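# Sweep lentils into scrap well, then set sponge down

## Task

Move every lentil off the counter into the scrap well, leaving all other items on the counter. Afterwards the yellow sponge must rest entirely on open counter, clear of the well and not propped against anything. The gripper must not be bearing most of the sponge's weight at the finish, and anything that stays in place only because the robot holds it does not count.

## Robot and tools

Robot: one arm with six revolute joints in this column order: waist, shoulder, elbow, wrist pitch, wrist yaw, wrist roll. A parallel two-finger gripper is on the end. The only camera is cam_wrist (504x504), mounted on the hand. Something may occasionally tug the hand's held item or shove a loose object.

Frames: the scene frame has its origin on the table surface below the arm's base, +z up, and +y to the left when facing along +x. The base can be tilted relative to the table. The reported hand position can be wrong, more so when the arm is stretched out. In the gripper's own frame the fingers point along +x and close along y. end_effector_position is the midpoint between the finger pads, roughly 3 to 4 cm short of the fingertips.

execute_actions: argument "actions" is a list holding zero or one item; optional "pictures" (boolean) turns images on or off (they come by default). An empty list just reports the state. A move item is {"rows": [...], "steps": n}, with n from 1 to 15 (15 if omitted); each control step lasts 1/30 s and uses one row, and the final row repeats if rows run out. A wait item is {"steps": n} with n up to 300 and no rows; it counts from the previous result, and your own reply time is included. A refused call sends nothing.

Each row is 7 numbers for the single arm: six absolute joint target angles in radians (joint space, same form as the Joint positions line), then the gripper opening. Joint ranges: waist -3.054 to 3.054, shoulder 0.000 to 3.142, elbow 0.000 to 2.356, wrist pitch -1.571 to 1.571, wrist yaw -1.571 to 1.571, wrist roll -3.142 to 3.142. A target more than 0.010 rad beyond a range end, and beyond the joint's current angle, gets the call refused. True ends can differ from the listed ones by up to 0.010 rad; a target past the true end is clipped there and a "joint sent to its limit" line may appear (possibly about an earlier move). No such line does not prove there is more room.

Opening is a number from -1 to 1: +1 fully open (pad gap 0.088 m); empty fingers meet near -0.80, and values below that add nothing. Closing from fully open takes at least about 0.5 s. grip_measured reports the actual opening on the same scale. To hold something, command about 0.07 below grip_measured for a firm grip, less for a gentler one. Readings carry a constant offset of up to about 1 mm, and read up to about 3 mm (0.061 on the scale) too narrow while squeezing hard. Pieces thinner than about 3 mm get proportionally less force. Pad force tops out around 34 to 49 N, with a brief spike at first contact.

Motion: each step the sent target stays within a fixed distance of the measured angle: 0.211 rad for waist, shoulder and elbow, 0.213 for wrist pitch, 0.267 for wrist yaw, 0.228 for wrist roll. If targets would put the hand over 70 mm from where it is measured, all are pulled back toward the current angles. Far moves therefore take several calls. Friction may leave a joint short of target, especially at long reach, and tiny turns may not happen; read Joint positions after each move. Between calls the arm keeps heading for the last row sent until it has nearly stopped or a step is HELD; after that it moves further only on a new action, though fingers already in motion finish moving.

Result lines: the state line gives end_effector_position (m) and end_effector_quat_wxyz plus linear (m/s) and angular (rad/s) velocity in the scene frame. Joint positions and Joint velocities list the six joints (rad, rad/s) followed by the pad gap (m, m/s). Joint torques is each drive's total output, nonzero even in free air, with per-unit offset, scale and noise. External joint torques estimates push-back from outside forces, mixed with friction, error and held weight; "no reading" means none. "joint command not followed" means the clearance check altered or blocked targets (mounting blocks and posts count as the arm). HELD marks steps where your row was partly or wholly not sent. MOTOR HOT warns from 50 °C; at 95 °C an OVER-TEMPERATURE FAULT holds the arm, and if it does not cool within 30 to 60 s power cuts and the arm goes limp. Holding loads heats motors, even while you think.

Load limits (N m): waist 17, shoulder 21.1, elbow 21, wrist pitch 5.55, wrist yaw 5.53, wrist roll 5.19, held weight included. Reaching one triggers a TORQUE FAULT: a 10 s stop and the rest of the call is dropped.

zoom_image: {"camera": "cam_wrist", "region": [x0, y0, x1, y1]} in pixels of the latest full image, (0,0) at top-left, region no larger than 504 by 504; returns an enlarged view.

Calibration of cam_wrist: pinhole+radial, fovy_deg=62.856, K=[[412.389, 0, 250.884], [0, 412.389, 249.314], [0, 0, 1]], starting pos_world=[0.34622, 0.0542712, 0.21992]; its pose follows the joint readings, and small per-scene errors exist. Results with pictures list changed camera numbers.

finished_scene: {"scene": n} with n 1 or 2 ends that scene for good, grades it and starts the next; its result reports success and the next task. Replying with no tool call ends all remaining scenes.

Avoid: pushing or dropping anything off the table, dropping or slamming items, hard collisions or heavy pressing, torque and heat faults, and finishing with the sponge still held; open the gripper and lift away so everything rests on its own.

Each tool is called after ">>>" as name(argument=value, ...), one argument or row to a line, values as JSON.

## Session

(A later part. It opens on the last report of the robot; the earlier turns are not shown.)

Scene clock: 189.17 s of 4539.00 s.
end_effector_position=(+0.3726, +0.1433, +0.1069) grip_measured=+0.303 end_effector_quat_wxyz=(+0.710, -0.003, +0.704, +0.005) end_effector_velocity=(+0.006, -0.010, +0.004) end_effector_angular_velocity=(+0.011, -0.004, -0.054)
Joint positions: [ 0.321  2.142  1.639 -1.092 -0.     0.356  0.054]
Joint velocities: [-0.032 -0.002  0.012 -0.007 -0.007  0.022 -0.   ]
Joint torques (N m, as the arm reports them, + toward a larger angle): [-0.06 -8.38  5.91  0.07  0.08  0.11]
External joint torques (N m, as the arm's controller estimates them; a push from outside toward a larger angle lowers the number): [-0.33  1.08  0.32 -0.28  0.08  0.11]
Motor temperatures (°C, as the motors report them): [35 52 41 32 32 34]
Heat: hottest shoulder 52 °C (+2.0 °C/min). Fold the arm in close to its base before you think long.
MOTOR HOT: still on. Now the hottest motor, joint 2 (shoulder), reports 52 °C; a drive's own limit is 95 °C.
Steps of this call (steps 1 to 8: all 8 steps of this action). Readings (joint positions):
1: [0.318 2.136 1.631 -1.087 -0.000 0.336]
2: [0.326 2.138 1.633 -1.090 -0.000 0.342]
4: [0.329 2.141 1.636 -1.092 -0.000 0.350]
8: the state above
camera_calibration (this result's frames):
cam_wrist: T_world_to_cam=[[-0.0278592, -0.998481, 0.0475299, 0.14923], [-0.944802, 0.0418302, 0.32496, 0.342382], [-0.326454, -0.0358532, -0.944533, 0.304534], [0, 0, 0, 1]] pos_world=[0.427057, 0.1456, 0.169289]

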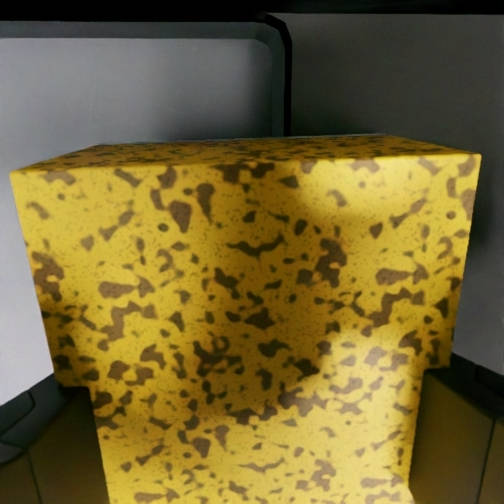

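>>> execute_actions(
  actions=[
    {"rows":[[0.32,2.14,1.70,-1.15,0,0.36,0.3],[0.32,2.13,1.76,-1.21,0,0.36,0.3],[0.32,2.12,1.80,-1.25,0,0.36,0.3],[0.32,2.12,1.80,-1.25,0,0.36,0.3],[0.25,2.11,1.79,-1.25,0,0.29,0.3],[0.16,2.1,1.78,-1.25,0,0.2,0.3],[0.07,2.09,1.77,-1.25,0,0.11,0.3],[-0.02,2.09,1.77,-1.25,0,0.02,0.3],[-0.11,2.1,1.78,-1.25,0,-0.07,0.3],[-0.2,2.12,1.8,-1.26,0,-0.16,0.3],[-0.29,2.14,1.82,-1.27,0,-0.25,0.3],[-0.37,2.16,1.84,-1.275,0,-0.33,0.3],[-0.44,2.17,1.85,-1.28,0,-0.4,0.3]],"steps":15},
  ],
  pictures=false,
)

>>> execute_actions(
  actions=[
    {"rows":[[-0.443,2.17,1.85,-1.28,0,-0.4,0.3],[-0.443,2.17,1.85,-1.28,0,-0.4,0.3],[-0.443,2.17,1.85,-1.28,0,-0.4,0.3],[-0.443,2.17,1.85,-1.28,0,-0.4,0.3],[-0.443,2.17,1.85,-1.28,0,-0.4,0.3],[-0.443,2.17,1.81,-1.24,0,-0.4,0.3],[-0.443,2.17,1.77,-1.2,0,-0.4,0.3],[-0.443,2.17,1.74,-1.17,0,-0.4,0.3],[-0.443,2.17,1.71,-1.135,0,-0.4,0.3],[-0.443,2.17,1.685,-1.108,0,-0.4,0.3]],"steps":15},
  ],
  pictures=false,
)

>>> execute_actions(
  actions=[
    {"rows":[[-0.443,2.17,1.685,-1.108,0,-0.4,0.3],[-0.443,2.17,1.685,-1.108,0,-0.4,0.5],[-0.443,2.17,1.685,-1.108,0,-0.4,0.7],[-0.443,2.17,1.685,-1.108,0,-0.4,1]],"steps":15},
  ],
  pictures=false,
)

>>> execute_actions(
  actions=[
    {"rows":[[-0.443,2.15,1.75,-1.18,0,-0.4,1],[-0.443,2.13,1.82,-1.27,0,-0.4,1],[-0.443,2.1,1.85,-1.33,0,-0.4,1],[-0.4,2.0,1.85,-1.43,0,-0.2,1],[-0.3,1.9,1.85,-1.5,0,0,1],[-0.2,1.8,1.8,-1.55,0,0.3,1],[-0.1,1.75,1.8,-1.57,0,0.6,1],[-0.05,1.75,1.8,-1.57,0,1.0,1],[0,1.75,1.8,-1.57,0,1.5,1]],"steps":15},
  ],
  pictures=false,
)

>>> execute_actions(
  actions=[
    {"rows":[[0,1.75,1.8,-1.57,0,1.55,1]],"steps":15},
  ],
)

Scene clock: 207.10 s of 4539.00 s.
end_effector_position=(+0.4082, -0.0311, +0.1528) grip_measured=+0.303 end_effector_quat_wxyz=(+0.715, -0.031, +0.697, +0.042) end_effector_velocity=(-0.031, -0.607, -0.051) end_effector_angular_velocity=(+0.026, +0.148, +0.115)
Joint positions: [-0.12   2.139  1.824 -1.262 -0.005 -0.177  0.054]
Joint velocities: [-1.477  0.212  0.164 -0.11  -0.007 -1.59  -0.   ]
Joint torques (N m, as the arm reports them, + toward a larger angle): [-0.24 -9.06  5.97 -0.18  0.15 -0.05]
External joint torques (N m, as the arm's controller estimates them; a push from outside toward a larger angle lowers the number): [-0.37  1.02  0.44 -0.28  0.18 -0.05]
Motor temperatures (°C, as the motors report them): [35 51 42 32 32 34]
Heat: hottest shoulder 51 °C (+1.0 °C/min). Fold the arm in close to its base before you think long.
MOTOR HOT: still on. Now the hottest motor, joint 2 (shoulder), reports 51 °C; a drive's own limit is 95 °C.
Steps of this call (steps 1 to 15: the robot went on to your last target; steps 16 to 90: nothing new was sent; then 14.43 s passed at rest; steps 91 to 105: all 15 steps of this action). Readings (joint positions):
91: [0.321 2.142 1.650 -1.109 -0.000 0.357]
92: [0.321 2.142 1.672 -1.141 -0.000 0.358]
94: [0.321 2.143 1.726 -1.197 -0.000 0.358]
98: [0.230 2.105 1.771 -1.230 -0.007 0.201]
105: the state above

Scene clock: 207.60 s of 4539.00 s.
end_effector_position=(+0.3749, -0.1590, +0.1059) grip_measured=+0.303 end_effector_quat_wxyz=(+0.709, +0.007, +0.705, +0.007) end_effector_velocity=(+0.012, +0.030, -0.021) end_effector_angular_velocity=(-0.004, -0.025, +0.112)
Joint positions: [-0.443  2.17   1.694 -1.122  0.003 -0.396  0.054]
Joint velocities: [ 0.076 -0.002 -0.09   0.11  -0.007 -0.037 -0.   ]
Joint torques (N m, as the arm reports them, + toward a larger angle): [-0.25 -9.79  5.01  0.39 -0.13 -0.09]
External joint torques (N m, as the arm's controller estimates them; a push from outside toward a larger angle lowers the number): [ 0.22  1.06 -1.18 -0.01 -0.13 -0.1 ]
Motor temperatures (°C, as the motors report them): [35 51 42 32 32 34]
Heat: hottest shoulder 51 °C (+1.0 °C/min). Fold the arm in close to its base before you think long.
MOTOR HOT: still on. Now the hottest motor, joint 2 (shoulder), reports 51 °C; a drive's own limit is 95 °C.
Steps of this call (steps 1 to 15: all 15 steps of this action). Readings (joint positions):
1: [-0.170 2.146 1.828 -1.266 -0.005 -0.229]
2: [-0.219 2.150 1.831 -1.269 -0.005 -0.271]
4: [-0.317 2.156 1.835 -1.272 -0.005 -0.329]
8: [-0.454 2.159 1.806 -1.223 0.004 -0.380]
15: the state above

Scene clock: 208.10 s of 4539.00 s.
end_effector_position=(+0.3770, -0.1590, +0.1053) grip_measured=+0.980 end_effector_quat_wxyz=(+0.712, +0.005, +0.702, +0.007) end_effector_velocity=(-0.005, +0.002, +0.000) end_effector_angular_velocity=(+0.015, +0.017, +0.005)
Joint positions: [-0.441  2.17   1.692 -1.11   0.003 -0.398  0.087]
Joint velocities: [-0.002 -0.002 -0.002 -0.022 -0.007 -0.007  0.004]
Joint torques (N m, as the arm reports them, + toward a larger angle): [ 0.05 -9.58  4.61  0.29 -0.11 -0.08]
External joint torques (N m, as the arm's controller estimates them; a push from outside toward a larger angle lowers the number): [-0.19  0.2  -1.03 -0.05 -0.07 -0.08]
Motor temperatures (°C, as the motors report them): [35 52 42 32 32 34]
Heat: hottest shoulder 52 °C (+2.0 °C/min). Fold the arm in close to its base before you think long.
MOTOR HOT: still on. Now the hottest motor, joint 2 (shoulder), reports 52 °C; a drive's own limit is 95 °C.
Steps of this call (steps 1 to 15: all 15 steps of this action). Readings (joint positions):
1: [-0.441 2.170 1.693 -1.119 0.003 -0.397]
2: [-0.440 2.170 1.693 -1.115 0.003 -0.397]
4: [-0.441 2.170 1.693 -1.111 0.003 -0.398]
8: [-0.441 2.170 1.692 -1.111 0.003 -0.398]
15: the state above

Scene clock: 208.60 s of 4539.00 s.
end_effector_position=(+0.3234, -0.0060, +0.2654) grip_measured=+0.987 end_effector_quat_wxyz=(+0.726, +0.067, +0.683, -0.055) end_effector_velocity=(-0.136, +0.396, +0.230) end_effector_angular_velocity=(+0.177, -0.409, -0.807)
Joint positions: [-0.056  1.793  1.797 -1.543 -0.     0.161  0.087]
Joint velocities: [ 1.16  -0.691  0.071 -0.344 -0.095  1.971  0.   ]
Joint torques (N m, as the arm reports them, + toward a larger angle): [-2.83 -6.01  5.07  0.2   0.1   0.18]
External joint torques (N m, as the arm's controller estimates them; a push from outside toward a larger angle lowers the number): [-0.42 -0.74  0.44 -0.3  -0.15  0.14]
Motor temperatures (°C, as the motors report them): [35 52 42 32 32 34]
Heat: hottest shoulder 52 °C (+2.0 °C/min). Fold the arm in close to its base before you think long.
MOTOR HOT: still on. Now the hottest motor, joint 2 (shoulder), reports 52 °C; a drive's own limit is 95 °C.
Steps of this call (steps 1 to 15: all 15 steps of this action). Readings (joint positions):
1: [-0.441 2.170 1.701 -1.126 0.003 -0.398]
2: [-0.441 2.170 1.725 -1.169 0.003 -0.398]
4: [-0.439 2.151 1.770 -1.258 0.003 -0.360]
8: [-0.355 2.022 1.789 -1.401 0.004 -0.203]
15: the state above

Scene clock: 209.10 s of 4539.00 s.
end_effector_position=(+0.3132, +0.0125, +0.2799) grip_measured=+0.987 end_effector_quat_wxyz=(+0.618, +0.401, +0.574, -0.358) end_effector_velocity=(+0.001, -0.002, +0.000) end_effector_angular_velocity=(+0.165, +0.029, -1.995)
Joint positions: [ 0.     1.749  1.802 -1.568 -0.003  1.179  0.087]
Joint velocities: [-0.002 -0.002 -0.002  0.007  0.007  2.    -0.   ]
Joint torques (N m, as the arm reports them, + toward a larger angle): [ 0.05 -6.81  4.97  0.15  0.18  0.1 ]
External joint torques (N m, as the arm's controller estimates them; a push from outside toward a larger angle lowers the number): [-0.04 -0.16 -0.58 -0.31  0.14  0.11]
Motor temperatures (°C, as the motors report them): [35 52 42 32 32 34]
Heat: hottest shoulder 52 °C (+2.0 °C/min). Fold the arm in close to its base before you think long.
MOTOR HOT: still on. Now the hottest motor, joint 2 (shoulder), reports 52 °C; a drive's own limit is 95 °C.
Steps of this call (steps 1 to 15: all 15 steps of this action). Readings (joint positions):
1: [-0.024 1.774 1.799 -1.552 -0.003 0.228]
2: [-0.005 1.761 1.801 -1.557 -0.003 0.296]
4: [0.005 1.748 1.802 -1.563 -0.003 0.432]
8: [0.000 1.749 1.802 -1.566 -0.003 0.704]
15: the state above
camera_calibration (this result's frames):
cam_wrist: T_world_to_cam=[[-0.921215, -0.387497, -0.0347738, 0.303955], [-0.377927, 0.870064, 0.316481, 0.049976], [-0.0923799, 0.304689, -0.947961, 0.367254], [0, 0, 0, 1]] pos_world=[0.332822, -0.0375989, 0.342895]

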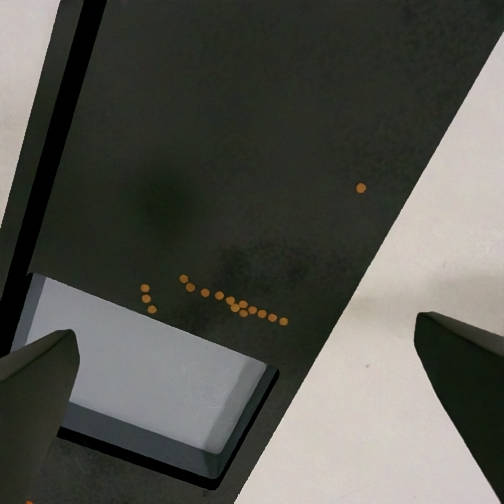

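>>> execute_actions(
  actions=[
    {"rows":[[-0.1,1.8,1.82,-1.55,0,1.1,1],[-0.2,1.9,1.85,-1.5,0,0.7,1],[-0.3,2.0,1.88,-1.45,0,0.3,1],[-0.4,2.08,1.9,-1.4,0,0,1],[-0.443,2.14,1.92,-1.37,0,-0.4,1]],"steps":15},
  ],
  pictures=false,
)

>>> execute_actions(
  actions=[
    {"rows":[[-0.443,2.16,1.9,-1.34,0,-0.4,1],[-0.443,2.17,1.87,-1.3,0,-0.4,1],[-0.443,2.17,1.87,-1.3,0,-0.4,1],[-0.443,2.17,1.87,-1.3,0,-0.4,1],[-0.443,2.17,1.87,-1.3,0,-0.4,1],[-0.443,2.17,1.87,-1.3,0,-0.4,1]],"steps":10},
  ],
)

Scene clock: 231.00 s of 4539.00 s.
end_effector_position=(+0.3677, -0.1625, +0.1702) grip_measured=+0.988 end_effector_quat_wxyz=(+0.591, +0.383, +0.607, -0.369) end_effector_velocity=(-0.008, -0.062, -0.040) end_effector_angular_velocity=(+0.053, -0.043, +1.870)
Joint positions: [-0.455  2.138  1.901 -1.377  0.001  0.713  0.087]
Joint velocities: [-0.159  0.095 -0.007  0.081 -0.022 -2.029 -0.   ]
Joint torques (N m, as the arm reports them, + toward a larger angle): [  2.4  -10.72   6.86   0.29   0.03  -0.14]
External joint torques (N m, as the arm's controller estimates them; a push from outside toward a larger angle lowers the number): [ 0.04  0.74  0.06  0.03  0.19 -0.12]
Motor temperatures (°C, as the motors report them): [35 49 42 32 32 34]
Heat: hottest shoulder 49 °C (+1.0 °C/min). Fold the arm in close to its base before you think long.
MOTOR HOT: still on. Now the hottest motor, joint 2 (shoulder), reports 49 °C; a drive's own limit is 95 °C.
Steps of this call (steps 1 to 30: the robot went on to your last target; steps 31 to 90: nothing new was sent; then 18.40 s passed at rest; steps 91 to 105: all 15 steps of this action). Readings (joint positions):
91: [-0.009 1.755 1.804 -1.568 -0.005 1.488]
92: [-0.035 1.775 1.814 -1.562 -0.007 1.427]
94: [-0.113 1.832 1.848 -1.506 -0.006 1.338]
98: [-0.265 1.983 1.886 -1.426 -0.006 1.168]
105: the state above

Scene clock: 231.33 s of 4539.00 s.
end_effector_position=(+0.3797, -0.1620, +0.1553) grip_measured=+0.988 end_effector_quat_wxyz=(+0.694, +0.158, +0.687, -0.144) end_effector_velocity=(-0.005, +0.003, -0.019) end_effector_angular_velocity=(-0.002, +0.009, +2.013)
Joint positions: [-0.443  2.161  1.878 -1.305  0.001  0.033  0.087]
Joint velocities: [-0.002  0.027 -0.032  0.007 -0.007 -2.015 -0.   ]
Joint torques (N m, as the arm reports them, + toward a larger angle): [ 0.11 -9.03  4.62  0.35 -0.04 -0.04]
External joint torques (N m, as the arm's controller estimates them; a push from outside toward a larger angle lowers the number): [-0.12  1.34 -1.39  0.01 -0.02 -0.04]
Motor temperatures (°C, as the motors report them): [35 49 42 32 32 34]
Heat: hottest shoulder 49 °C (+1.0 °C/min). Fold the arm in close to its base before you think long.
MOTOR HOT: still on. Now the hottest motor, joint 2 (shoulder), reports 49 °C; a drive's own limit is 95 °C.
Steps of this call (steps 1 to 10: all 10 steps of this action). Readings (joint positions):
1: [-0.457 2.142 1.901 -1.370 0.001 0.645]
2: [-0.456 2.142 1.898 -1.350 0.001 0.577]
4: [-0.449 2.144 1.894 -1.321 0.001 0.441]
8: [-0.443 2.157 1.881 -1.307 0.001 0.169]
10: the state above
camera_calibration (this result's frames):
cam_wrist: T_world_to_cam=[[-0.4517, -0.891684, 0.0294492, 0.023379], [-0.838358, 0.435514, 0.327845, 0.369038], [-0.30516, 0.123399, -0.944272, 0.359232], [0, 0, 0, 1]] pos_world=[0.429569, -0.184203, 0.217537]

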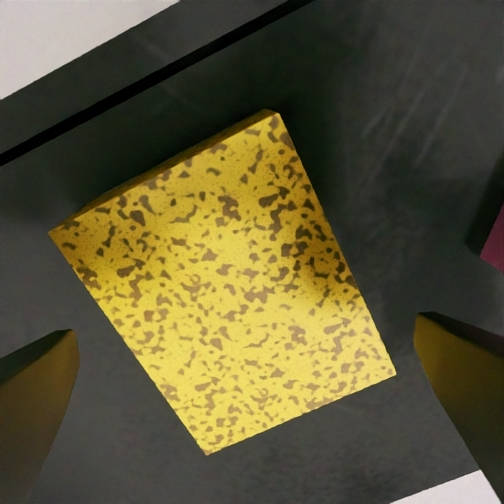

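>>> execute_actions(
  actions=[
    {"rows":[[-0.443,2.17,1.87,-1.3,0,-0.4,1]],"steps":10},
  ],
)

Scene clock: 233.43 s of 4539.00 s.
end_effector_position=(+0.3802, -0.1622, +0.1548) grip_measured=+0.988 end_effector_quat_wxyz=(+0.713, +0.006, +0.702, +0.006) end_effector_velocity=(-0.002, +0.001, +0.000) end_effector_angular_velocity=(+0.009, +0.004, +0.020)
Joint positions: [-0.443  2.162  1.877 -1.302  0.001 -0.398  0.087]
Joint velocities: [-0.002 -0.002 -0.002 -0.007 -0.007 -0.022  0.   ]
Joint torques (N m, as the arm reports them, + toward a larger angle): [ 0.23 -8.79  4.57  0.32 -0.06 -0.08]
External joint torques (N m, as the arm's controller estimates them; a push from outside toward a larger angle lowers the number): [ 0.    1.02 -1.17 -0.03 -0.02 -0.07]
Motor temperatures (°C, as the motors report them): [35 50 42 32 32 34]
Heat: hottest shoulder 50 °C (+2.0 °C/min). Fold the arm in close to its base before you think long.
MOTOR HOT: still on. Now the hottest motor, joint 2 (shoulder), reports 50 °C; a drive's own limit is 95 °C.
Steps of this call (steps 1 to 30: the robot went on to your last target; steps 31 to 53: nothing new was sent; steps 54 to 63: all 10 steps of this action). Readings (joint positions):
54: [-0.443 2.162 1.877 -1.302 0.001 -0.398]
55: [-0.443 2.162 1.877 -1.302 0.001 -0.398]
57: [-0.443 2.162 1.877 -1.302 0.001 -0.398]
61: [-0.443 2.162 1.877 -1.302 0.001 -0.398]
63: the state above
camera_calibration (this result's frames):
cam_wrist: T_world_to_cam=[[-0.0386364, -0.998678, 0.0339122, -0.151645], [-0.946854, 0.0474348, 0.318148, 0.349484], [-0.319336, -0.0198178, -0.947434, 0.341587], [0, 0, 0, 1]] pos_world=[0.434132, -0.161253, 0.217586]

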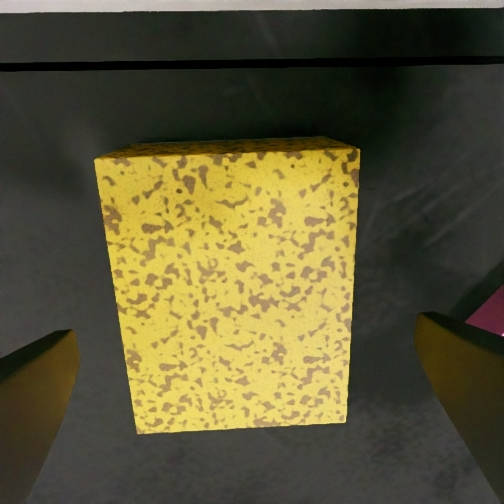

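>>> execute_actions(
  actions=[
    {"rows":[[-0.422,2.165,1.87,-1.3,0,-0.385,1],[-0.422,2.165,1.87,-1.3,0,-0.385,1],[-0.422,2.165,1.87,-1.3,0,-0.385,1],[-0.422,2.16,1.83,-1.26,0,-0.385,1],[-0.422,2.155,1.79,-1.22,0,-0.385,1],[-0.422,2.15,1.75,-1.18,0,-0.385,1],[-0.422,2.145,1.71,-1.15,0,-0.385,1],[-0.422,2.14,1.67,-1.12,0,-0.385,1],[-0.422,2.14,1.645,-1.095,0,-0.385,1]],"steps":15},
  ],
)

Scene clock: 238.87 s of 4539.00 s.
end_effector_position=(+0.3726, -0.1489, +0.1046) grip_measured=+0.988 end_effector_quat_wxyz=(+0.709, +0.004, +0.705, +0.011) end_effector_velocity=(+0.032, -0.011, +0.008) end_effector_angular_velocity=(-0.043, -0.169, -0.014)
Joint positions: [-0.423  2.149  1.655 -1.104  0.001 -0.387  0.087]
Joint velocities: [-0.002 -0.022 -0.002  0.154 -0.022  0.007 -0.   ]
Joint torques (N m, as the arm reports them, + toward a larger angle): [  0.42 -10.55   4.54   0.26  -0.06   0.12]
External joint torques (N m, as the arm's controller estimates them; a push from outside toward a larger angle lowers the number): [ 0.11 -0.41 -1.32 -0.06 -0.01  0.12]
Motor temperatures (°C, as the motors report them): [35 50 42 32 32 34]
Heat: hottest shoulder 50 °C (+0.0 °C/min). Fold the arm in close to its base before you think long.
MOTOR HOT: still on. Now the hottest motor, joint 2 (shoulder), reports 50 °C; a drive's own limit is 95 °C.
Steps of this call (steps 1 to 15: the robot went on to your last target; steps 16 to 90: nothing new was sent; then 1.93 s passed at rest; steps 91 to 105: all 15 steps of this action). Readings (joint positions):
91: [-0.442 2.162 1.877 -1.302 0.001 -0.397]
92: [-0.439 2.162 1.877 -1.302 0.001 -0.394]
94: [-0.432 2.162 1.869 -1.290 0.001 -0.391]
98: [-0.423 2.149 1.765 -1.185 0.001 -0.388]
105: the state above
camera_calibration (this result's frames):
cam_wrist: T_world_to_cam=[[-0.0281366, -0.99914, 0.03047, -0.140605], [-0.943873, 0.0365915, 0.328277, 0.353813], [-0.329109, -0.0195232, -0.94409, 0.295239], [0, 0, 0, 1]] pos_world=[0.427165, -0.147667, 0.166868]

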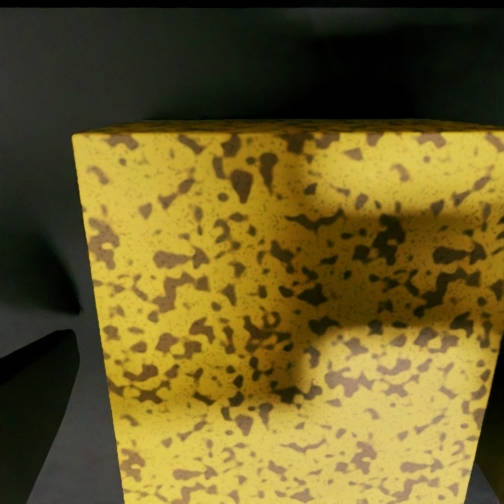

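>>> execute_actions(
  actions=[
    {"rows":[[-0.422,2.145,1.70,-1.15,0,-0.385,1],[-0.422,2.145,1.76,-1.2,0,-0.385,1],[-0.43,2.145,1.78,-1.22,0,-0.39,1],[-0.442,2.145,1.78,-1.22,0,-0.4,1],[-0.442,2.145,1.78,-1.22,0,-0.4,1],[-0.442,2.145,1.78,-1.22,0,-0.4,1],[-0.442,2.145,1.78,-1.22,0,-0.4,1],[-0.442,2.145,1.74,-1.18,0,-0.4,1],[-0.442,2.145,1.70,-1.14,0,-0.4,1],[-0.442,2.145,1.67,-1.115,0,-0.4,1],[-0.442,2.145,1.65,-1.095,0,-0.4,1]],"steps":15},
  ],
)

Scene clock: 244.40 s of 4539.00 s.
end_effector_position=(+0.3706, -0.1563, +0.1081) grip_measured=+0.988 end_effector_quat_wxyz=(+0.711, +0.006, +0.703, +0.008) end_effector_velocity=(-0.010, +0.008, -0.053) end_effector_angular_velocity=(+0.019, +0.026, +0.011)
Joint positions: [-0.441  2.144  1.662 -1.11   0.001 -0.398  0.087]
Joint velocities: [ 0.002  0.027 -0.173  0.168 -0.007 -0.007 -0.   ]
Joint torques (N m, as the arm reports them, + toward a larger angle): [ 0.14 -9.76  5.43  0.46 -0.06 -0.09]
External joint torques (N m, as the arm's controller estimates them; a push from outside toward a larger angle lowers the number): [-0.14  1.1  -1.04 -0.03 -0.01 -0.09]
Motor temperatures (°C, as the motors report them): [35 52 41 32 32 34]
Heat: hottest shoulder 52 °C (+1.0 °C/min). Fold the arm in close to its base before you think long.
MOTOR HOT: still on. Now the hottest motor, joint 2 (shoulder), reports 52 °C; a drive's own limit is 95 °C.
Steps of this call (steps 1 to 15: the robot went on to your last target; steps 16 to 90: nothing new was sent; then 2.03 s passed at rest; steps 91 to 105: all 15 steps of this action). Readings (joint positions):
91: [-0.423 2.147 1.659 -1.108 0.001 -0.387]
92: [-0.423 2.148 1.678 -1.138 0.001 -0.387]
94: [-0.424 2.149 1.720 -1.180 0.001 -0.389]
98: [-0.436 2.141 1.766 -1.199 0.001 -0.395]
105: the state above
camera_calibration (this result's frames):
cam_wrist: T_world_to_cam=[[-0.0368281, -0.998806, 0.0320869, -0.145083], [-0.945357, 0.04523, 0.322884, 0.353585], [-0.32395, -0.0184423, -0.945894, 0.296171], [0, 0, 0, 1]] pos_world=[0.424866, -0.15544, 0.170634]

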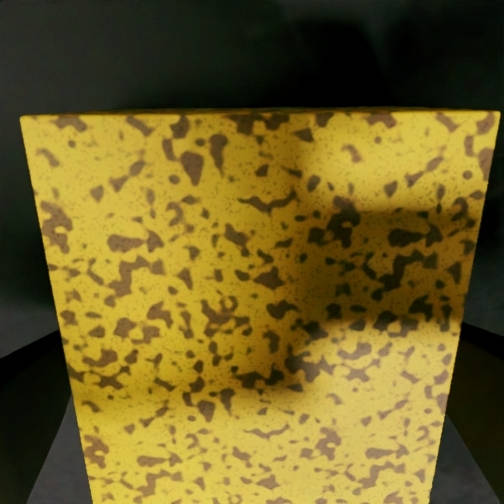

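>>> execute_actions(
  actions=[
    {"rows":[[-0.442,2.145,1.65,-1.095,0,-0.4,0.8],[-0.442,2.145,1.65,-1.095,0,-0.4,0.6],[-0.442,2.145,1.65,-1.095,0,-0.4,0.45],[-0.442,2.145,1.65,-1.095,0,-0.4,0.3]],"steps":15},
  ],
  pictures=false,
)

>>> execute_actions(
  actions=[
    {"rows":[[-0.442,2.14,1.71,-1.15,0,-0.4,0.3],[-0.442,2.135,1.77,-1.21,0,-0.4,0.3],[-0.442,2.13,1.79,-1.24,0,-0.4,0.3],[-0.4,2.12,1.78,-1.24,0,-0.36,0.3],[-0.33,2.11,1.76,-1.23,0,-0.29,0.3],[-0.26,2.095,1.73,-1.22,0,-0.22,0.3],[-0.19,2.08,1.71,-1.21,0,-0.15,0.3],[-0.12,2.07,1.69,-1.2,0,-0.08,0.3],[-0.06,2.065,1.68,-1.2,0,-0.02,0.3],[0,2.06,1.67,-1.2,0,0.04,0.3],[0.04,2.06,1.67,-1.2,0,0.08,0.3]],"steps":15},
  ],
  pictures=false,
)

>>> execute_actions(
  actions=[
    {"rows":[[0.04,2.06,1.67,-1.2,0,0.08,0.3],[0.04,2.06,1.67,-1.2,0,0.08,0.3],[0.04,2.06,1.63,-1.16,0,0.08,0.3],[0.04,2.06,1.59,-1.12,0,0.08,0.3],[0.04,2.06,1.56,-1.09,0,0.08,0.3],[0.04,2.06,1.53,-1.065,0,0.08,0.3],[0.04,2.06,1.505,-1.045,0,0.08,0.3]],"steps":15},
  ],
)

Scene clock: 255.93 s of 4539.00 s.
end_effector_position=(+0.3719, -0.1568, +0.1066) grip_measured=+0.309 end_effector_quat_wxyz=(+0.713, +0.005, +0.701, +0.006) end_effector_velocity=(-0.004, +0.002, +0.002) end_effector_angular_velocity=(+0.013, +0.013, +0.005)
Joint positions: [-0.441  2.144  1.657 -1.097  0.001 -0.398  0.054]
Joint velocities: [-0.002 -0.002  0.002 -0.022 -0.007 -0.007 -0.003]
Joint torques (N m, as the arm reports them, + toward a larger angle): [ 0.12 -9.44  4.48  0.29 -0.08 -0.07]
External joint torques (N m, as the arm's controller estimates them; a push from outside toward a larger angle lowers the number): [-0.12  0.11 -1.11 -0.05 -0.04 -0.07]
Motor temperatures (°C, as the motors report them): [35 53 41 32 32 34]
Heat: hottest shoulder 53 °C (+2.0 °C/min). Fold the arm in close to its base before you think long.
MOTOR HOT: still on. Now the hottest motor, joint 2 (shoulder), reports 53 °C; a drive's own limit is 95 °C.
Steps of this call (steps 1 to 30: the robot went on to your last target; steps 31 to 90: nothing new was sent; then 8.03 s passed at rest; steps 91 to 105: all 15 steps of this action). Readings (joint positions):
91: [-0.441 2.144 1.657 -1.097 0.001 -0.398]
92: [-0.441 2.144 1.657 -1.097 0.001 -0.398]
94: [-0.441 2.144 1.657 -1.097 0.001 -0.398]
98: [-0.441 2.144 1.657 -1.097 0.001 -0.398]
105: the state above

Scene clock: 256.43 s of 4539.00 s.
end_effector_position=(+0.3893, +0.0245, +0.1421) grip_measured=+0.303 end_effector_quat_wxyz=(+0.710, -0.004, +0.704, +0.014) end_effector_velocity=(-0.056, +0.372, -0.022) end_effector_angular_velocity=(+0.019, +0.113, +0.490)
Joint positions: [ 0.018  2.078  1.686 -1.201 -0.003  0.038  0.054]
Joint velocities: [ 0.935 -0.012 -0.12  -0.007 -0.051  0.447 -0.   ]
Joint torques (N m, as the arm reports them, + toward a larger angle): [ -4.36 -11.08   4.79   0.18   0.2    0.17]
External joint torques (N m, as the arm's controller estimates them; a push from outside toward a larger angle lowers the number): [-0.67 -1.39 -1.08 -0.15 -0.1   0.11]
Motor temperatures (°C, as the motors report them): [35 53 41 32 32 34]
Heat: hottest shoulder 53 °C (+2.0 °C/min). Fold the arm in close to its base before you think long.
MOTOR HOT: still on. Now the hottest motor, joint 2 (shoulder), reports 53 °C; a drive's own limit is 95 °C.
Steps of this call (steps 1 to 15: all 15 steps of this action). Readings (joint positions):
1: [-0.441 2.144 1.665 -1.109 0.001 -0.398]
2: [-0.441 2.145 1.685 -1.140 0.001 -0.398]
4: [-0.439 2.144 1.726 -1.191 0.001 -0.390]
8: [-0.325 2.101 1.736 -1.205 0.006 -0.231]
15: the state above

Scene clock: 256.93 s of 4539.00 s.
end_effector_position=(+0.3765, +0.0313, +0.1054) grip_measured=+0.303 end_effector_quat_wxyz=(+0.709, +0.002, +0.705, +0.006) end_effector_velocity=(-0.002, -0.000, +0.002) end_effector_angular_velocity=(+0.007, +0.003, +0.005)
Joint positions: [ 0.038  2.062  1.514 -1.049 -0.002  0.077  0.054]
Joint velocities: [-0.002 -0.007 -0.002 -0.007 -0.007 -0.007 -0.   ]
Joint torques (N m, as the arm reports them, + toward a larger angle): [ 0.33 -9.09  4.3   0.27  0.13  0.1 ]
External joint torques (N m, as the arm's controller estimates them; a push from outside toward a larger angle lowers the number): [ 0.23 -0.08 -1.12 -0.03  0.14  0.1 ]
Motor temperatures (°C, as the motors report them): [35 53 41 32 32 34]
Heat: hottest shoulder 53 °C (+2.0 °C/min). Fold the arm in close to its base before you think long.
MOTOR HOT: still on. Now the hottest motor, joint 2 (shoulder), reports 53 °C; a drive's own limit is 95 °C.
Steps of this call (steps 1 to 15: all 15 steps of this action). Readings (joint positions):
1: [0.043 2.077 1.682 -1.201 -0.004 0.049]
2: [0.056 2.076 1.680 -1.201 -0.005 0.058]
4: [0.058 2.069 1.653 -1.168 -0.005 0.068]
8: [0.039 2.060 1.558 -1.083 -0.003 0.076]
15: the state above
camera_calibration (this result's frames):
cam_wrist: T_world_to_cam=[[-0.0329097, -0.998699, 0.0389539, 0.0403809], [-0.943671, 0.0438884, 0.327961, 0.350439], [-0.329244, -0.0259665, -0.943888, 0.301025], [0, 0, 0, 1]] pos_world=[0.431139, 0.0327647, 0.16763]

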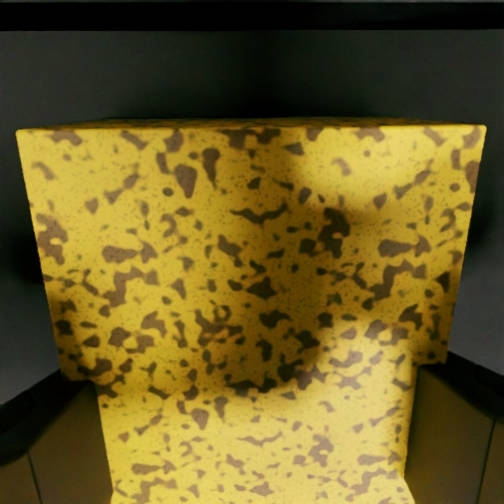

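>>> execute_actions(
  actions=[
    {"rows":[[0.07,2.064,1.508,-1.047,0,0.11,0.3],[0.10,2.07,1.515,-1.05,0,0.14,0.3],[0.13,2.078,1.525,-1.054,0,0.17,0.3],[0.16,2.087,1.537,-1.059,0,0.2,0.3],[0.19,2.097,1.551,-1.064,0,0.23,0.3],[0.22,2.108,1.567,-1.07,0,0.26,0.3],[0.25,2.12,1.585,-1.077,0,0.29,0.3],[0.28,2.133,1.605,-1.084,0,0.32,0.3],[0.31,2.148,1.627,-1.093,0,0.35,0.3],[0.34,2.164,1.652,-1.103,0,0.38,0.3],[0.37,2.182,1.68,-1.114,0,0.41,0.3],[0.40,2.202,1.712,-1.127,0,0.44,0.3],[0.425,2.22,1.742,-1.139,0,0.465,0.3]],"steps":15},
  ],
  pictures=false,
)

>>> execute_actions(
  actions=[
    {"rows":[[0.425,2.22,1.742,-1.139,0,0.465,0.3]],"steps":10},
  ],
)

Scene clock: 267.37 s of 4539.00 s.
end_effector_position=(+0.3689, +0.1785, +0.1044) grip_measured=+0.303 end_effector_quat_wxyz=(+0.707, -0.008, +0.707, +0.006) end_effector_velocity=(-0.063, +0.240, -0.011) end_effector_angular_velocity=(-0.015, +0.072, +0.219)
Joint positions: [ 0.405  2.192  1.708 -1.12   0.     0.431  0.054]
Joint velocities: [ 0.579  0.261  0.374 -0.183 -0.037  0.359  0.   ]
Joint torques (N m, as the arm reports them, + toward a larger angle): [-2.17 -9.06  5.56 -0.29  0.09  0.18]
External joint torques (N m, as the arm's controller estimates them; a push from outside toward a larger angle lowers the number): [-0.2   0.87  0.3  -0.29 -0.08  0.13]
Motor temperatures (°C, as the motors report them): [35 54 41 32 32 34]
Heat: hottest shoulder 54 °C (+2.0 °C/min). Fold the arm in close to its base before you think long.
MOTOR HOT: still on. Now the hottest motor, joint 2 (shoulder), reports 54 °C; a drive's own limit is 95 °C.
Steps of this call (steps 1 to 15: the robot went on to your last target; steps 16 to 90: nothing new was sent; then 6.93 s passed at rest; steps 91 to 105: all 15 steps of this action). Readings (joint positions):
91: [0.040 2.062 1.513 -1.047 -0.002 0.086]
92: [0.047 2.062 1.513 -1.047 0.000 0.102]
94: [0.080 2.065 1.516 -1.051 0.001 0.145]
98: [0.200 2.096 1.562 -1.068 0.001 0.252]
105: the state above

Scene clock: 267.70 s of 4539.00 s.
end_effector_position=(+0.3671, +0.1873, +0.1046) grip_measured=+0.303 end_effector_quat_wxyz=(+0.705, -0.005, +0.709, +0.001) end_effector_velocity=(+0.001, -0.001, +0.001) end_effector_angular_velocity=(+0.019, +0.012, -0.020)
Joint positions: [ 0.425  2.208  1.734 -1.137 -0.001  0.462  0.054]
Joint velocities: [-0.012  0.002  0.007 -0.007 -0.022  0.007 -0.   ]
Joint torques (N m, as the arm reports them, + toward a larger angle): [ 0.02 -8.65  5.72  0.    0.09  0.12]
External joint torques (N m, as the arm's controller estimates them; a push from outside toward a larger angle lowers the number): [-0.19  1.25  0.12 -0.32  0.09  0.12]
Motor temperatures (°C, as the motors report them): [35 54 41 32 32 34]
Heat: hottest shoulder 54 °C (+2.0 °C/min). Fold the arm in close to its base before you think long.
MOTOR HOT: still on. Now the hottest motor, joint 2 (shoulder), reports 54 °C; a drive's own limit is 95 °C.
Steps of this call (steps 1 to 10: all 10 steps of this action). Readings (joint positions):
1: [0.421 2.199 1.718 -1.126 -0.001 0.440]
2: [0.431 2.202 1.723 -1.131 -0.001 0.447]
4: [0.436 2.206 1.728 -1.134 -0.001 0.455]
8: [0.427 2.208 1.732 -1.136 -0.001 0.461]
10: the state above
camera_calibration (this result's frames):
cam_wrist: T_world_to_cam=[[-0.0291777, -0.997958, 0.0568269, 0.192543], [-0.940493, 0.0466643, 0.336595, 0.332379], [-0.338559, -0.0436243, -0.939933, 0.307526], [0, 0, 0, 1]] pos_world=[0.422334, 0.190055, 0.166236]

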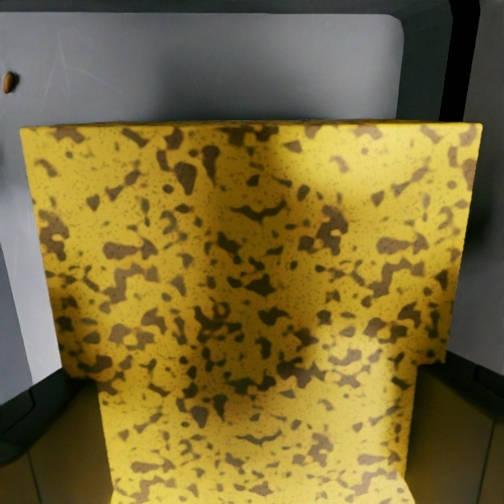

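>>> execute_actions(
  actions=[
    {"rows":[[0.425,2.19,1.79,-1.2,0,0.46,0.3],[0.425,2.16,1.82,-1.26,0,0.46,0.3],[0.425,2.13,1.82,-1.29,0,0.46,0.3],[0.38,2.08,1.75,-1.27,0,0.42,0.3],[0.3,2.02,1.66,-1.24,0,0.34,0.3],[0.2,1.96,1.58,-1.22,0,0.24,0.3],[0.1,1.91,1.5,-1.19,0,0.14,0.3],[0,1.86,1.43,-1.16,0,0.04,0.3],[-0.1,1.82,1.37,-1.14,0,-0.06,0.3],[-0.2,1.78,1.31,-1.12,0,-0.16,0.3],[-0.285,1.755,1.27,-1.1,0,-0.245,0.3]],"steps":15},
  ],
  pictures=false,
)

>>> execute_actions(
  actions=[
    {"rows":[[-0.285,1.755,1.27,-1.1,0,-0.245,0.3]],"steps":12},
  ],
)

Scene clock: 277.40 s of 4539.00 s.
end_effector_position=(+0.3214, -0.0138, +0.1541) grip_measured=+0.303 end_effector_quat_wxyz=(+0.721, -0.023, +0.692, +0.033) end_effector_velocity=(-0.180, -0.578, -0.126) end_effector_angular_velocity=(+0.016, +0.314, -0.304)
Joint positions: [-0.086  1.783  1.34  -1.119 -0.003 -0.119  0.054]
Joint velocities: [-1.81  -0.256 -0.769  0.198 -0.007 -1.502 -0.   ]
Joint torques (N m, as the arm reports them, + toward a larger angle): [-0.65 -7.74  4.54  0.53  0.09 -0.09]
External joint torques (N m, as the arm's controller estimates them; a push from outside toward a larger angle lowers the number): [-0.74 -0.89 -0.82  0.06  0.11 -0.05]
Motor temperatures (°C, as the motors report them): [35 54 42 32 32 34]
Heat: hottest shoulder 54 °C (+4.0 °C/min). Fold the arm in close to its base before you think long.
MOTOR HOT: still on. Now the hottest motor, joint 2 (shoulder), reports 54 °C; a drive's own limit is 95 °C.
Steps of this call (steps 1 to 15: the robot went on to your last target; steps 16 to 90: nothing new was sent; then 6.20 s passed at rest; steps 91 to 105: all 15 steps of this action). Readings (joint positions):
91: [0.425 2.208 1.744 -1.154 -0.001 0.463]
92: [0.425 2.208 1.760 -1.184 -0.001 0.463]
94: [0.423 2.181 1.770 -1.229 -0.001 0.452]
98: [0.305 2.011 1.631 -1.207 -0.006 0.277]
105: the state above

Scene clock: 277.80 s of 4539.00 s.
end_effector_position=(+0.3002, -0.0753, +0.1438) grip_measured=+0.303 end_effector_quat_wxyz=(+0.712, +0.004, +0.702, +0.005) end_effector_velocity=(-0.001, -0.001, -0.001) end_effector_angular_velocity=(+0.007, -0.004, +0.000)
Joint positions: [-0.284  1.763  1.279 -1.102  0.003 -0.241  0.054]
Joint velocities: [-0.007 -0.002 -0.007  0.007 -0.007 -0.007 -0.   ]
Joint torques (N m, as the arm reports them, + toward a larger angle): [ 0.12 -7.66  4.45  0.36 -0.1  -0.06]
External joint torques (N m, as the arm's controller estimates them; a push from outside toward a larger angle lowers the number): [ 0.01 -0.86 -1.12  0.01 -0.07 -0.06]
Motor temperatures (°C, as the motors report them): [35 54 42 32 32 34]
Heat: hottest shoulder 54 °C (+4.0 °C/min). Fold the arm in close to its base before you think long.
MOTOR HOT: still on. Now the hottest motor, joint 2 (shoulder), reports 54 °C; a drive's own limit is 95 °C.
Steps of this call (steps 1 to 12: all 12 steps of this action). Readings (joint positions):
1: [-0.146 1.779 1.319 -1.113 -0.003 -0.157]
2: [-0.201 1.777 1.305 -1.110 0.001 -0.183]
4: [-0.270 1.776 1.287 -1.107 0.005 -0.213]
8: [-0.286 1.767 1.279 -1.103 0.004 -0.236]
12: the state above
camera_calibration (this result's frames):
cam_wrist: T_world_to_cam=[[-0.0368091, -0.998583, 0.0384428, -0.0688569], [-0.946862, 0.0471511, 0.318166, 0.273127], [-0.319528, -0.0246886, -0.947255, 0.307019], [0, 0, 0, 1]] pos_world=[0.35418, -0.0740577, 0.206572]

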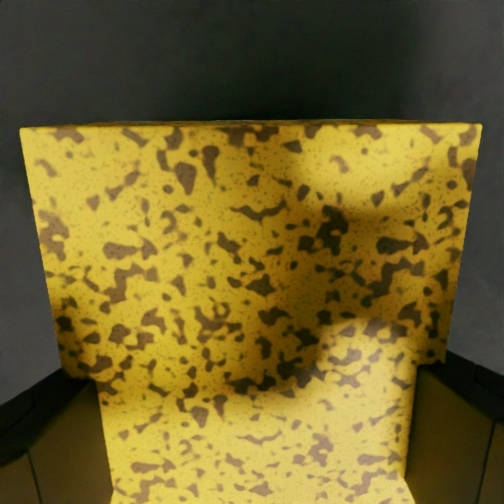

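>>> execute_actions(
  actions=[
    {"rows":[[-0.285,1.757,1.23,-1.06,0,-0.245,0.3],[-0.285,1.757,1.19,-1.02,0,-0.245,0.3],[-0.285,1.757,1.15,-0.985,0,-0.245,0.3],[-0.285,1.757,1.12,-0.96,0,-0.245,0.3],[-0.285,1.757,1.095,-0.94,0,-0.245,0.3]],"steps":12},
  ],
  pictures=false,
)

Scene clock: 282.90 s of 4539.00 s.
end_effector_position=(+0.2842, -0.0707, +0.1032) grip_measured=+0.303 end_effector_quat_wxyz=(+0.708, +0.004, +0.706, +0.007) end_effector_velocity=(+0.008, +0.000, +0.000) end_effector_angular_velocity=(-0.002, -0.037, +0.009)
Joint positions: [-0.284  1.758  1.105 -0.945  0.003 -0.243  0.054]
Joint velocities: [ 0.002 -0.002 -0.002  0.037 -0.007 -0.007 -0.   ]
Joint torques (N m, as the arm reports them, + toward a larger angle): [ 0.06 -6.83  4.22  0.21 -0.12 -0.07]
External joint torques (N m, as the arm's controller estimates them; a push from outside toward a larger angle lowers the number): [-0.12 -0.27 -0.96 -0.06 -0.08 -0.07]
Motor temperatures (°C, as the motors report them): [35 54 42 32 32 34]
Heat: hottest shoulder 54 °C (+4.0 °C/min). Fold the arm in close to its base before you think long.
MOTOR HOT: still on. Now the hottest motor, joint 2 (shoulder), reports 54 °C; a drive's own limit is 95 °C.
Steps of this call (steps 1 to 15: the robot went on to your last target; steps 16 to 90: nothing new was sent; then 1.70 s passed at rest; steps 91 to 102: all 12 steps of this action). Readings (joint positions):
91: [-0.284 1.762 1.270 -1.089 0.003 -0.243]
92: [-0.284 1.759 1.254 -1.066 0.003 -0.243]
94: [-0.284 1.756 1.203 -1.017 0.003 -0.243]
98: [-0.284 1.758 1.114 -0.965 0.003 -0.243]
102: the state above

>>> execute_actions(
  actions=[
    {"rows":[[-0.25,1.755,1.098,-0.94,0,-0.21,0.3],[-0.21,1.753,1.096,-0.939,0,-0.17,0.3],[-0.17,1.752,1.095,-0.939,0,-0.13,0.3],[-0.13,1.752,1.095,-0.939,0,-0.09,0.3],[-0.09,1.753,1.097,-0.939,0,-0.05,0.3],[-0.05,1.755,1.1,-0.94,0,-0.01,0.3],[-0.01,1.758,1.104,-0.94,0,0.03,0.3],[0.03,1.762,1.109,-0.941,0,0.07,0.3],[0.07,1.768,1.116,-0.942,0,0.11,0.3],[0.11,1.775,1.124,-0.943,0,0.15,0.3],[0.15,1.784,1.134,-0.945,0,0.19,0.3],[0.19,1.795,1.146,-0.948,0,0.23,0.3],[0.23,1.808,1.161,-0.951,0,0.27,0.3],[0.265,1.822,1.178,-0.954,0,0.305,0.3],[0.3,1.837,1.196,-0.958,0,0.34,0.3]],"steps":15},
  ],
  pictures=false,
)

>>> execute_actions(
  actions=[
    {"rows":[[0.33,1.851,1.213,-0.962,0,0.37,0.3],[0.36,1.866,1.232,-0.966,0,0.4,0.3],[0.39,1.882,1.253,-0.971,0,0.43,0.3],[0.42,1.899,1.276,-0.977,0,0.46,0.3],[0.45,1.917,1.301,-0.983,0,0.49,0.3],[0.48,1.936,1.327,-0.99,0,0.52,0.3],[0.51,1.956,1.354,-0.997,0,0.55,0.3],[0.535,1.975,1.378,-1.003,0,0.575,0.3]],"steps":15},
  ],
)

Scene clock: 290.63 s of 4539.00 s.
end_effector_position=(+0.2956, +0.0767, +0.1052) grip_measured=+0.303 end_effector_quat_wxyz=(+0.711, -0.001, +0.704, +0.003) end_effector_velocity=(+0.005, +0.354, -0.001) end_effector_angular_velocity=(-0.037, +0.014, +0.024)
Joint positions: [ 0.211  1.8    1.156 -0.949  0.003  0.251  0.054]
Joint velocities: [ 1.116  0.364  0.432 -0.095  0.007  1.092 -0.001]
Joint torques (N m, as the arm reports them, + toward a larger angle): [ 0.18 -6.05  5.64  0.1  -0.08  0.08]
External joint torques (N m, as the arm's controller estimates them; a push from outside toward a larger angle lowers the number): [ 0.12  0.79  0.4  -0.23 -0.09  0.08]
Motor temperatures (°C, as the motors report them): [35 53 42 32 32 34]
Heat: hottest shoulder 53 °C (+4.0 °C/min). Fold the arm in close to its base before you think long.
MOTOR HOT: still on. Now the hottest motor, joint 2 (shoulder), reports 53 °C; a drive's own limit is 95 °C.
Steps of this call (steps 1 to 15: the robot went on to your last target; steps 16 to 90: nothing new was sent; then 4.23 s passed at rest; steps 91 to 105: all 15 steps of this action). Readings (joint positions):
91: [-0.281 1.758 1.103 -0.942 0.003 -0.236]
92: [-0.271 1.758 1.103 -0.942 0.003 -0.218]
94: [-0.222 1.758 1.103 -0.941 0.003 -0.162]
98: [-0.065 1.758 1.103 -0.940 0.003 -0.020]
105: the state above

Scene clock: 291.13 s of 4539.00 s.
end_effector_position=(+0.2922, +0.1930, +0.1045) grip_measured=+0.303 end_effector_quat_wxyz=(+0.710, -0.006, +0.704, +0.005) end_effector_velocity=(+0.009, -0.005, -0.000) end_effector_angular_velocity=(-0.012, +0.006, -0.073)
Joint positions: [ 0.537  1.963  1.366 -1.    -0.     0.567  0.054]
Joint velocities: [-0.022  0.027  0.037 -0.022  0.007  0.051 -0.   ]
Joint torques (N m, as the arm reports them, + toward a larger angle): [-0.28 -7.11  5.98  0.08  0.08  0.13]
External joint torques (N m, as the arm's controller estimates them; a push from outside toward a larger angle lowers the number): [-0.31  1.14  0.42 -0.27  0.05  0.13]
Motor temperatures (°C, as the motors report them): [35 53 42 32 32 34]
Heat: hottest shoulder 53 °C (+4.1 °C/min). Fold the arm in close to its base before you think long.
MOTOR HOT: still on. Now the hottest motor, joint 2 (shoulder), reports 53 °C; a drive's own limit is 95 °C.
Steps of this call (steps 1 to 15: all 15 steps of this action). Readings (joint positions):
1: [0.247 1.813 1.171 -0.952 0.003 0.286]
2: [0.281 1.826 1.187 -0.955 0.003 0.320]
4: [0.345 1.855 1.223 -0.964 0.003 0.384]
8: [0.464 1.924 1.314 -0.986 0.003 0.506]
15: the state above
camera_calibration (this result's frames):
cam_wrist: T_world_to_cam=[[-0.0235018, -0.998317, 0.0530217, 0.19488], [-0.945609, 0.0394111, 0.32291, 0.265989], [-0.324456, -0.0425488, -0.944943, 0.278469], [0, 0, 0, 1]] pos_world=[0.346453, 0.195918, 0.166914]

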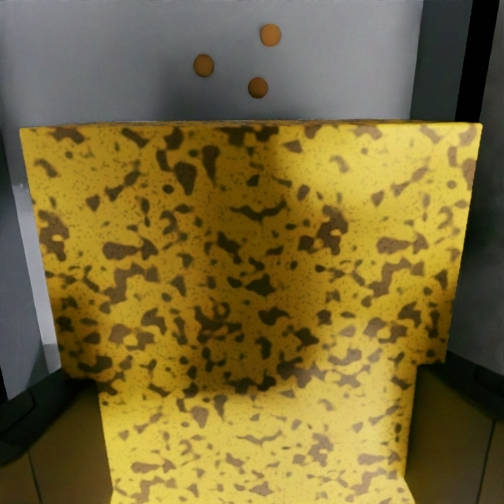

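>>> execute_actions(
  actions=[
    {"rows":[[0.535,1.96,1.43,-1.06,0,0.575,0.3],[0.535,1.95,1.49,-1.13,0,0.575,0.3],[0.535,1.94,1.52,-1.17,0,0.575,0.3],[0.48,1.92,1.5,-1.16,0,0.52,0.3],[0.38,1.89,1.46,-1.15,0,0.42,0.3],[0.28,1.87,1.43,-1.14,0,0.32,0.3],[0.18,1.85,1.4,-1.13,0,0.22,0.3],[0.08,1.84,1.38,-1.12,0,0.12,0.3],[-0.02,1.83,1.37,-1.12,0,0.02,0.3],[-0.12,1.83,1.37,-1.12,0,-0.08,0.3],[-0.22,1.84,1.38,-1.12,0,-0.18,0.3],[-0.3,1.85,1.39,-1.12,0,-0.26,0.3],[-0.36,1.86,1.39,-1.12,0,-0.32,0.3]],"steps":15},
  ],
  pictures=false,
)

>>> execute_actions(
  actions=[
    {"rows":[[-0.36,1.86,1.39,-1.12,0,-0.32,0.3],[-0.36,1.86,1.39,-1.12,0,-0.32,0.3],[-0.36,1.86,1.39,-1.12,0,-0.32,0.3],[-0.36,1.86,1.39,-1.12,0,-0.32,0.3],[-0.36,1.86,1.39,-1.12,0,-0.32,0.3],[-0.36,1.86,1.35,-1.08,0,-0.32,0.3],[-0.36,1.86,1.31,-1.04,0,-0.32,0.3],[-0.36,1.86,1.28,-1.01,0,-0.32,0.3],[-0.36,1.86,1.255,-0.985,0,-0.32,0.3],[-0.36,1.86,1.235,-0.967,0,-0.32,0.3]],"steps":15},
  ],
  pictures=false,
)

>>> execute_actions(
  actions=[
    {"rows":[[-0.36,1.86,1.235,-0.967,0,-0.32,0.3],[-0.36,1.86,1.235,-0.967,0,-0.32,0.3],[-0.36,1.86,1.235,-0.967,0,-0.32,0.5],[-0.36,1.86,1.235,-0.967,0,-0.32,0.7],[-0.36,1.86,1.235,-0.967,0,-0.32,1]],"steps":15},
  ],
  pictures=false,
)

>>> execute_actions(
  actions=[
    {"rows":[[-0.36,1.85,1.3,-1.04,0,-0.32,1],[-0.36,1.84,1.38,-1.13,0,-0.32,1],[-0.36,1.83,1.46,-1.22,0,-0.32,1],[-0.33,1.82,1.54,-1.3,0,-0.2,1],[-0.25,1.8,1.62,-1.38,0,0,1],[-0.15,1.78,1.7,-1.46,0,0.3,1],[-0.05,1.76,1.76,-1.53,0,0.6,1],[0.05,1.75,1.8,-1.57,0,1.0,1],[0.1,1.75,1.8,-1.57,0,1.5,1]],"steps":15},
  ],
  pictures=false,
)

>>> execute_actions(
  actions=[
    {"rows":[[0.1,1.75,1.8,-1.57,0,1.65,1]],"steps":15},
  ],
)

Scene clock: 306.77 s of 4539.00 s.
end_effector_position=(+0.3370, -0.0037, +0.1476) grip_measured=+0.303 end_effector_quat_wxyz=(+0.717, -0.032, +0.696, +0.042) end_effector_velocity=(-0.012, -0.615, -0.016) end_effector_angular_velocity=(+0.022, +0.028, +0.138)
Joint positions: [-0.055  1.854  1.401 -1.119 -0.003 -0.114  0.054]
Joint velocities: [-1.819  0.007 -0.022 -0.007 -0.022 -1.956  0.   ]
Joint torques (N m, as the arm reports them, + toward a larger angle): [-0.25 -7.36  4.32  0.17  0.13 -0.09]
External joint torques (N m, as the arm's controller estimates them; a push from outside toward a larger angle lowers the number): [-0.33  0.81 -1.19 -0.03  0.16 -0.09]
Motor temperatures (°C, as the motors report them): [35 52 43 32 32 34]
Heat: hottest shoulder 52 °C (+0.0 °C/min). Fold the arm in close to its base before you think long.
MOTOR HOT: still on. Now the hottest motor, joint 2 (shoulder), reports 52 °C; a drive's own limit is 95 °C.
Steps of this call (steps 1 to 15: the robot went on to your last target; steps 16 to 90: nothing new was sent; then 12.13 s passed at rest; steps 91 to 105: all 15 steps of this action). Readings (joint positions):
91: [0.536 1.965 1.380 -1.018 -0.000 0.572]
92: [0.536 1.965 1.402 -1.053 -0.000 0.573]
94: [0.532 1.960 1.449 -1.109 -0.001 0.561]
98: [0.375 1.884 1.439 -1.122 -0.007 0.342]
105: the state above

Scene clock: 307.27 s of 4539.00 s.
end_effector_position=(+0.3073, -0.1014, +0.1062) grip_measured=+0.303 end_effector_quat_wxyz=(+0.710, +0.005, +0.704, +0.007) end_effector_velocity=(+0.012, -0.004, -0.008) end_effector_angular_velocity=(-0.016, -0.075, +0.018)
Joint positions: [-0.36   1.859  1.244 -0.978  0.003 -0.317  0.054]
Joint velocities: [-0.002 -0.002 -0.037  0.11  -0.007 -0.022 -0.   ]
Joint torques (N m, as the arm reports them, + toward a larger angle): [ 0.06 -7.4   4.71  0.33 -0.11 -0.05]
External joint torques (N m, as the arm's controller estimates them; a push from outside toward a larger angle lowers the number): [-0.08  0.42 -0.98 -0.09 -0.07 -0.05]
Motor temperatures (°C, as the motors report them): [35 52 43 32 32 34]
Heat: hottest shoulder 52 °C (+0.0 °C/min). Fold the arm in close to its base before you think long.
MOTOR HOT: still on. Now the hottest motor, joint 2 (shoulder), reports 52 °C; a drive's own limit is 95 °C.
Steps of this call (steps 1 to 15: all 15 steps of this action). Readings (joint positions):
1: [-0.115 1.854 1.400 -1.119 -0.003 -0.174]
2: [-0.176 1.854 1.400 -1.119 -0.003 -0.217]
4: [-0.286 1.854 1.400 -1.119 0.001 -0.268]
8: [-0.367 1.853 1.353 -1.063 0.005 -0.305]
15: the state above

Scene clock: 307.77 s of 4539.00 s.
end_effector_position=(+0.3088, -0.1018, +0.1058) grip_measured=+0.977 end_effector_quat_wxyz=(+0.713, +0.004, +0.701, +0.006) end_effector_velocity=(+0.004, +0.001, -0.001) end_effector_angular_velocity=(+0.002, -0.019, +0.009)
Joint positions: [-0.36   1.859  1.243 -0.969  0.003 -0.317  0.087]
Joint velocities: [ 0.002  0.002 -0.002  0.022 -0.007 -0.007  0.006]
Joint torques (N m, as the arm reports them, + toward a larger angle): [ 0.2  -7.41  4.22  0.32 -0.11 -0.07]
External joint torques (N m, as the arm's controller estimates them; a push from outside toward a larger angle lowers the number): [-0.01 -0.04 -1.23 -0.04 -0.07 -0.07]
Motor temperatures (°C, as the motors report them): [35 52 43 32 32 34]
Heat: hottest shoulder 52 °C (+0.0 °C/min). Fold the arm in close to its base before you think long.
MOTOR HOT: still on. Now the hottest motor, joint 2 (shoulder), reports 52 °C; a drive's own limit is 95 °C.
Steps of this call (steps 1 to 15: all 15 steps of this action). Readings (joint positions):
1: [-0.360 1.859 1.244 -0.975 0.003 -0.317]
2: [-0.360 1.859 1.244 -0.972 0.003 -0.317]
4: [-0.360 1.859 1.244 -0.971 0.003 -0.317]
8: [-0.360 1.859 1.243 -0.969 0.003 -0.317]
15: the state above

Scene clock: 308.27 s of 4539.00 s.
end_effector_position=(+0.3147, +0.0355, +0.2725) grip_measured=+0.987 end_effector_quat_wxyz=(+0.732, +0.083, +0.674, -0.061) end_effector_velocity=(-0.082, +0.266, +0.133) end_effector_angular_velocity=(+0.194, -0.092, -1.143)
Joint positions: [ 0.071  1.754  1.776 -1.538 -0.003  0.321  0.087]
Joint velocities: [ 0.833 -0.159  0.344 -0.374 -0.037  1.985 -0.   ]
Joint torques (N m, as the arm reports them, + toward a larger angle): [-3.12 -5.93  5.07  0.1   0.18  0.17]
External joint torques (N m, as the arm's controller estimates them; a push from outside toward a larger angle lowers the number): [-0.5  -0.57  0.24 -0.27 -0.12  0.12]
Motor temperatures (°C, as the motors report them): [35 52 43 32 32 34]
Heat: hottest shoulder 52 °C (+0.0 °C/min). Fold the arm in close to its base before you think long.
MOTOR HOT: still on. Now the hottest motor, joint 2 (shoulder), reports 52 °C; a drive's own limit is 95 °C.
Steps of this call (steps 1 to 15: all 15 steps of this action). Readings (joint positions):
1: [-0.360 1.859 1.251 -0.986 0.003 -0.317]
2: [-0.360 1.859 1.276 -1.031 0.003 -0.318]
4: [-0.357 1.859 1.365 -1.155 0.003 -0.289]
8: [-0.249 1.812 1.555 -1.329 0.005 -0.090]
15: the state above

Scene clock: 308.77 s of 4539.00 s.
end_effector_position=(+0.3087, +0.0441, +0.2782) grip_measured=+0.987 end_effector_quat_wxyz=(+0.602, +0.419, +0.566, -0.375) end_effector_velocity=(-0.002, +0.000, +0.001) end_effector_angular_velocity=(+0.162, +0.049, -2.010)
Joint positions: [ 0.1    1.748  1.793 -1.568 -0.003  1.34   0.087]
Joint velocities: [-0.002 -0.002  0.002 -0.007 -0.007  2.015 -0.   ]
Joint torques (N m, as the arm reports them, + toward a larger angle): [ 0.09 -6.59  5.81  0.1   0.22  0.16]
External joint torques (N m, as the arm's controller estimates them; a push from outside toward a larger angle lowers the number): [ 0.02  0.14  0.2  -0.35  0.17  0.17]
Motor temperatures (°C, as the motors report them): [35 52 43 32 32 34]
Heat: hottest shoulder 52 °C (-1.0 °C/min). Fold the arm in close to its base before you think long.
MOTOR HOT: still on. Now the hottest motor, joint 2 (shoulder), reports 52 °C; a drive's own limit is 95 °C.
Steps of this call (steps 1 to 15: all 15 steps of this action). Readings (joint positions):
1: [0.092 1.750 1.784 -1.548 -0.003 0.388]
2: [0.102 1.748 1.789 -1.555 -0.003 0.456]
4: [0.102 1.748 1.791 -1.561 -0.003 0.592]
8: [0.100 1.748 1.792 -1.567 -0.003 0.864]
15: the state above
camera_calibration (this result's frames):
cam_wrist: T_world_to_cam=[[-0.943126, -0.33119, -0.0287466, 0.314617], [-0.321871, 0.888109, 0.328117, -0.0000742629], [-0.083139, 0.318709, -0.9442, 0.351032], [0, 0, 0, 1]] pos_world=[0.325884, -0.00761322, 0.340513]

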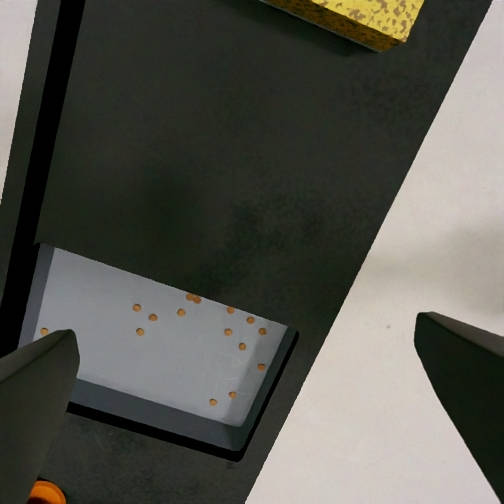

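>>> zoom_image(
  camera="cam_wrist",
  region=[120,250,320,380],
)

Region (120, 250, 320, 380) of cam_wrist's 504x504 image, scaled by 2.520, with more detail than that image has; it fills the top 328 rows of this view, and the rest is white.

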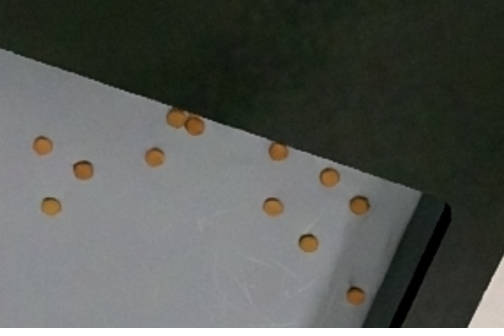

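Partly occluded by the edge, so inside.

>>> finished_scene(
  scene=1,
)

The scene is finished: the task was done.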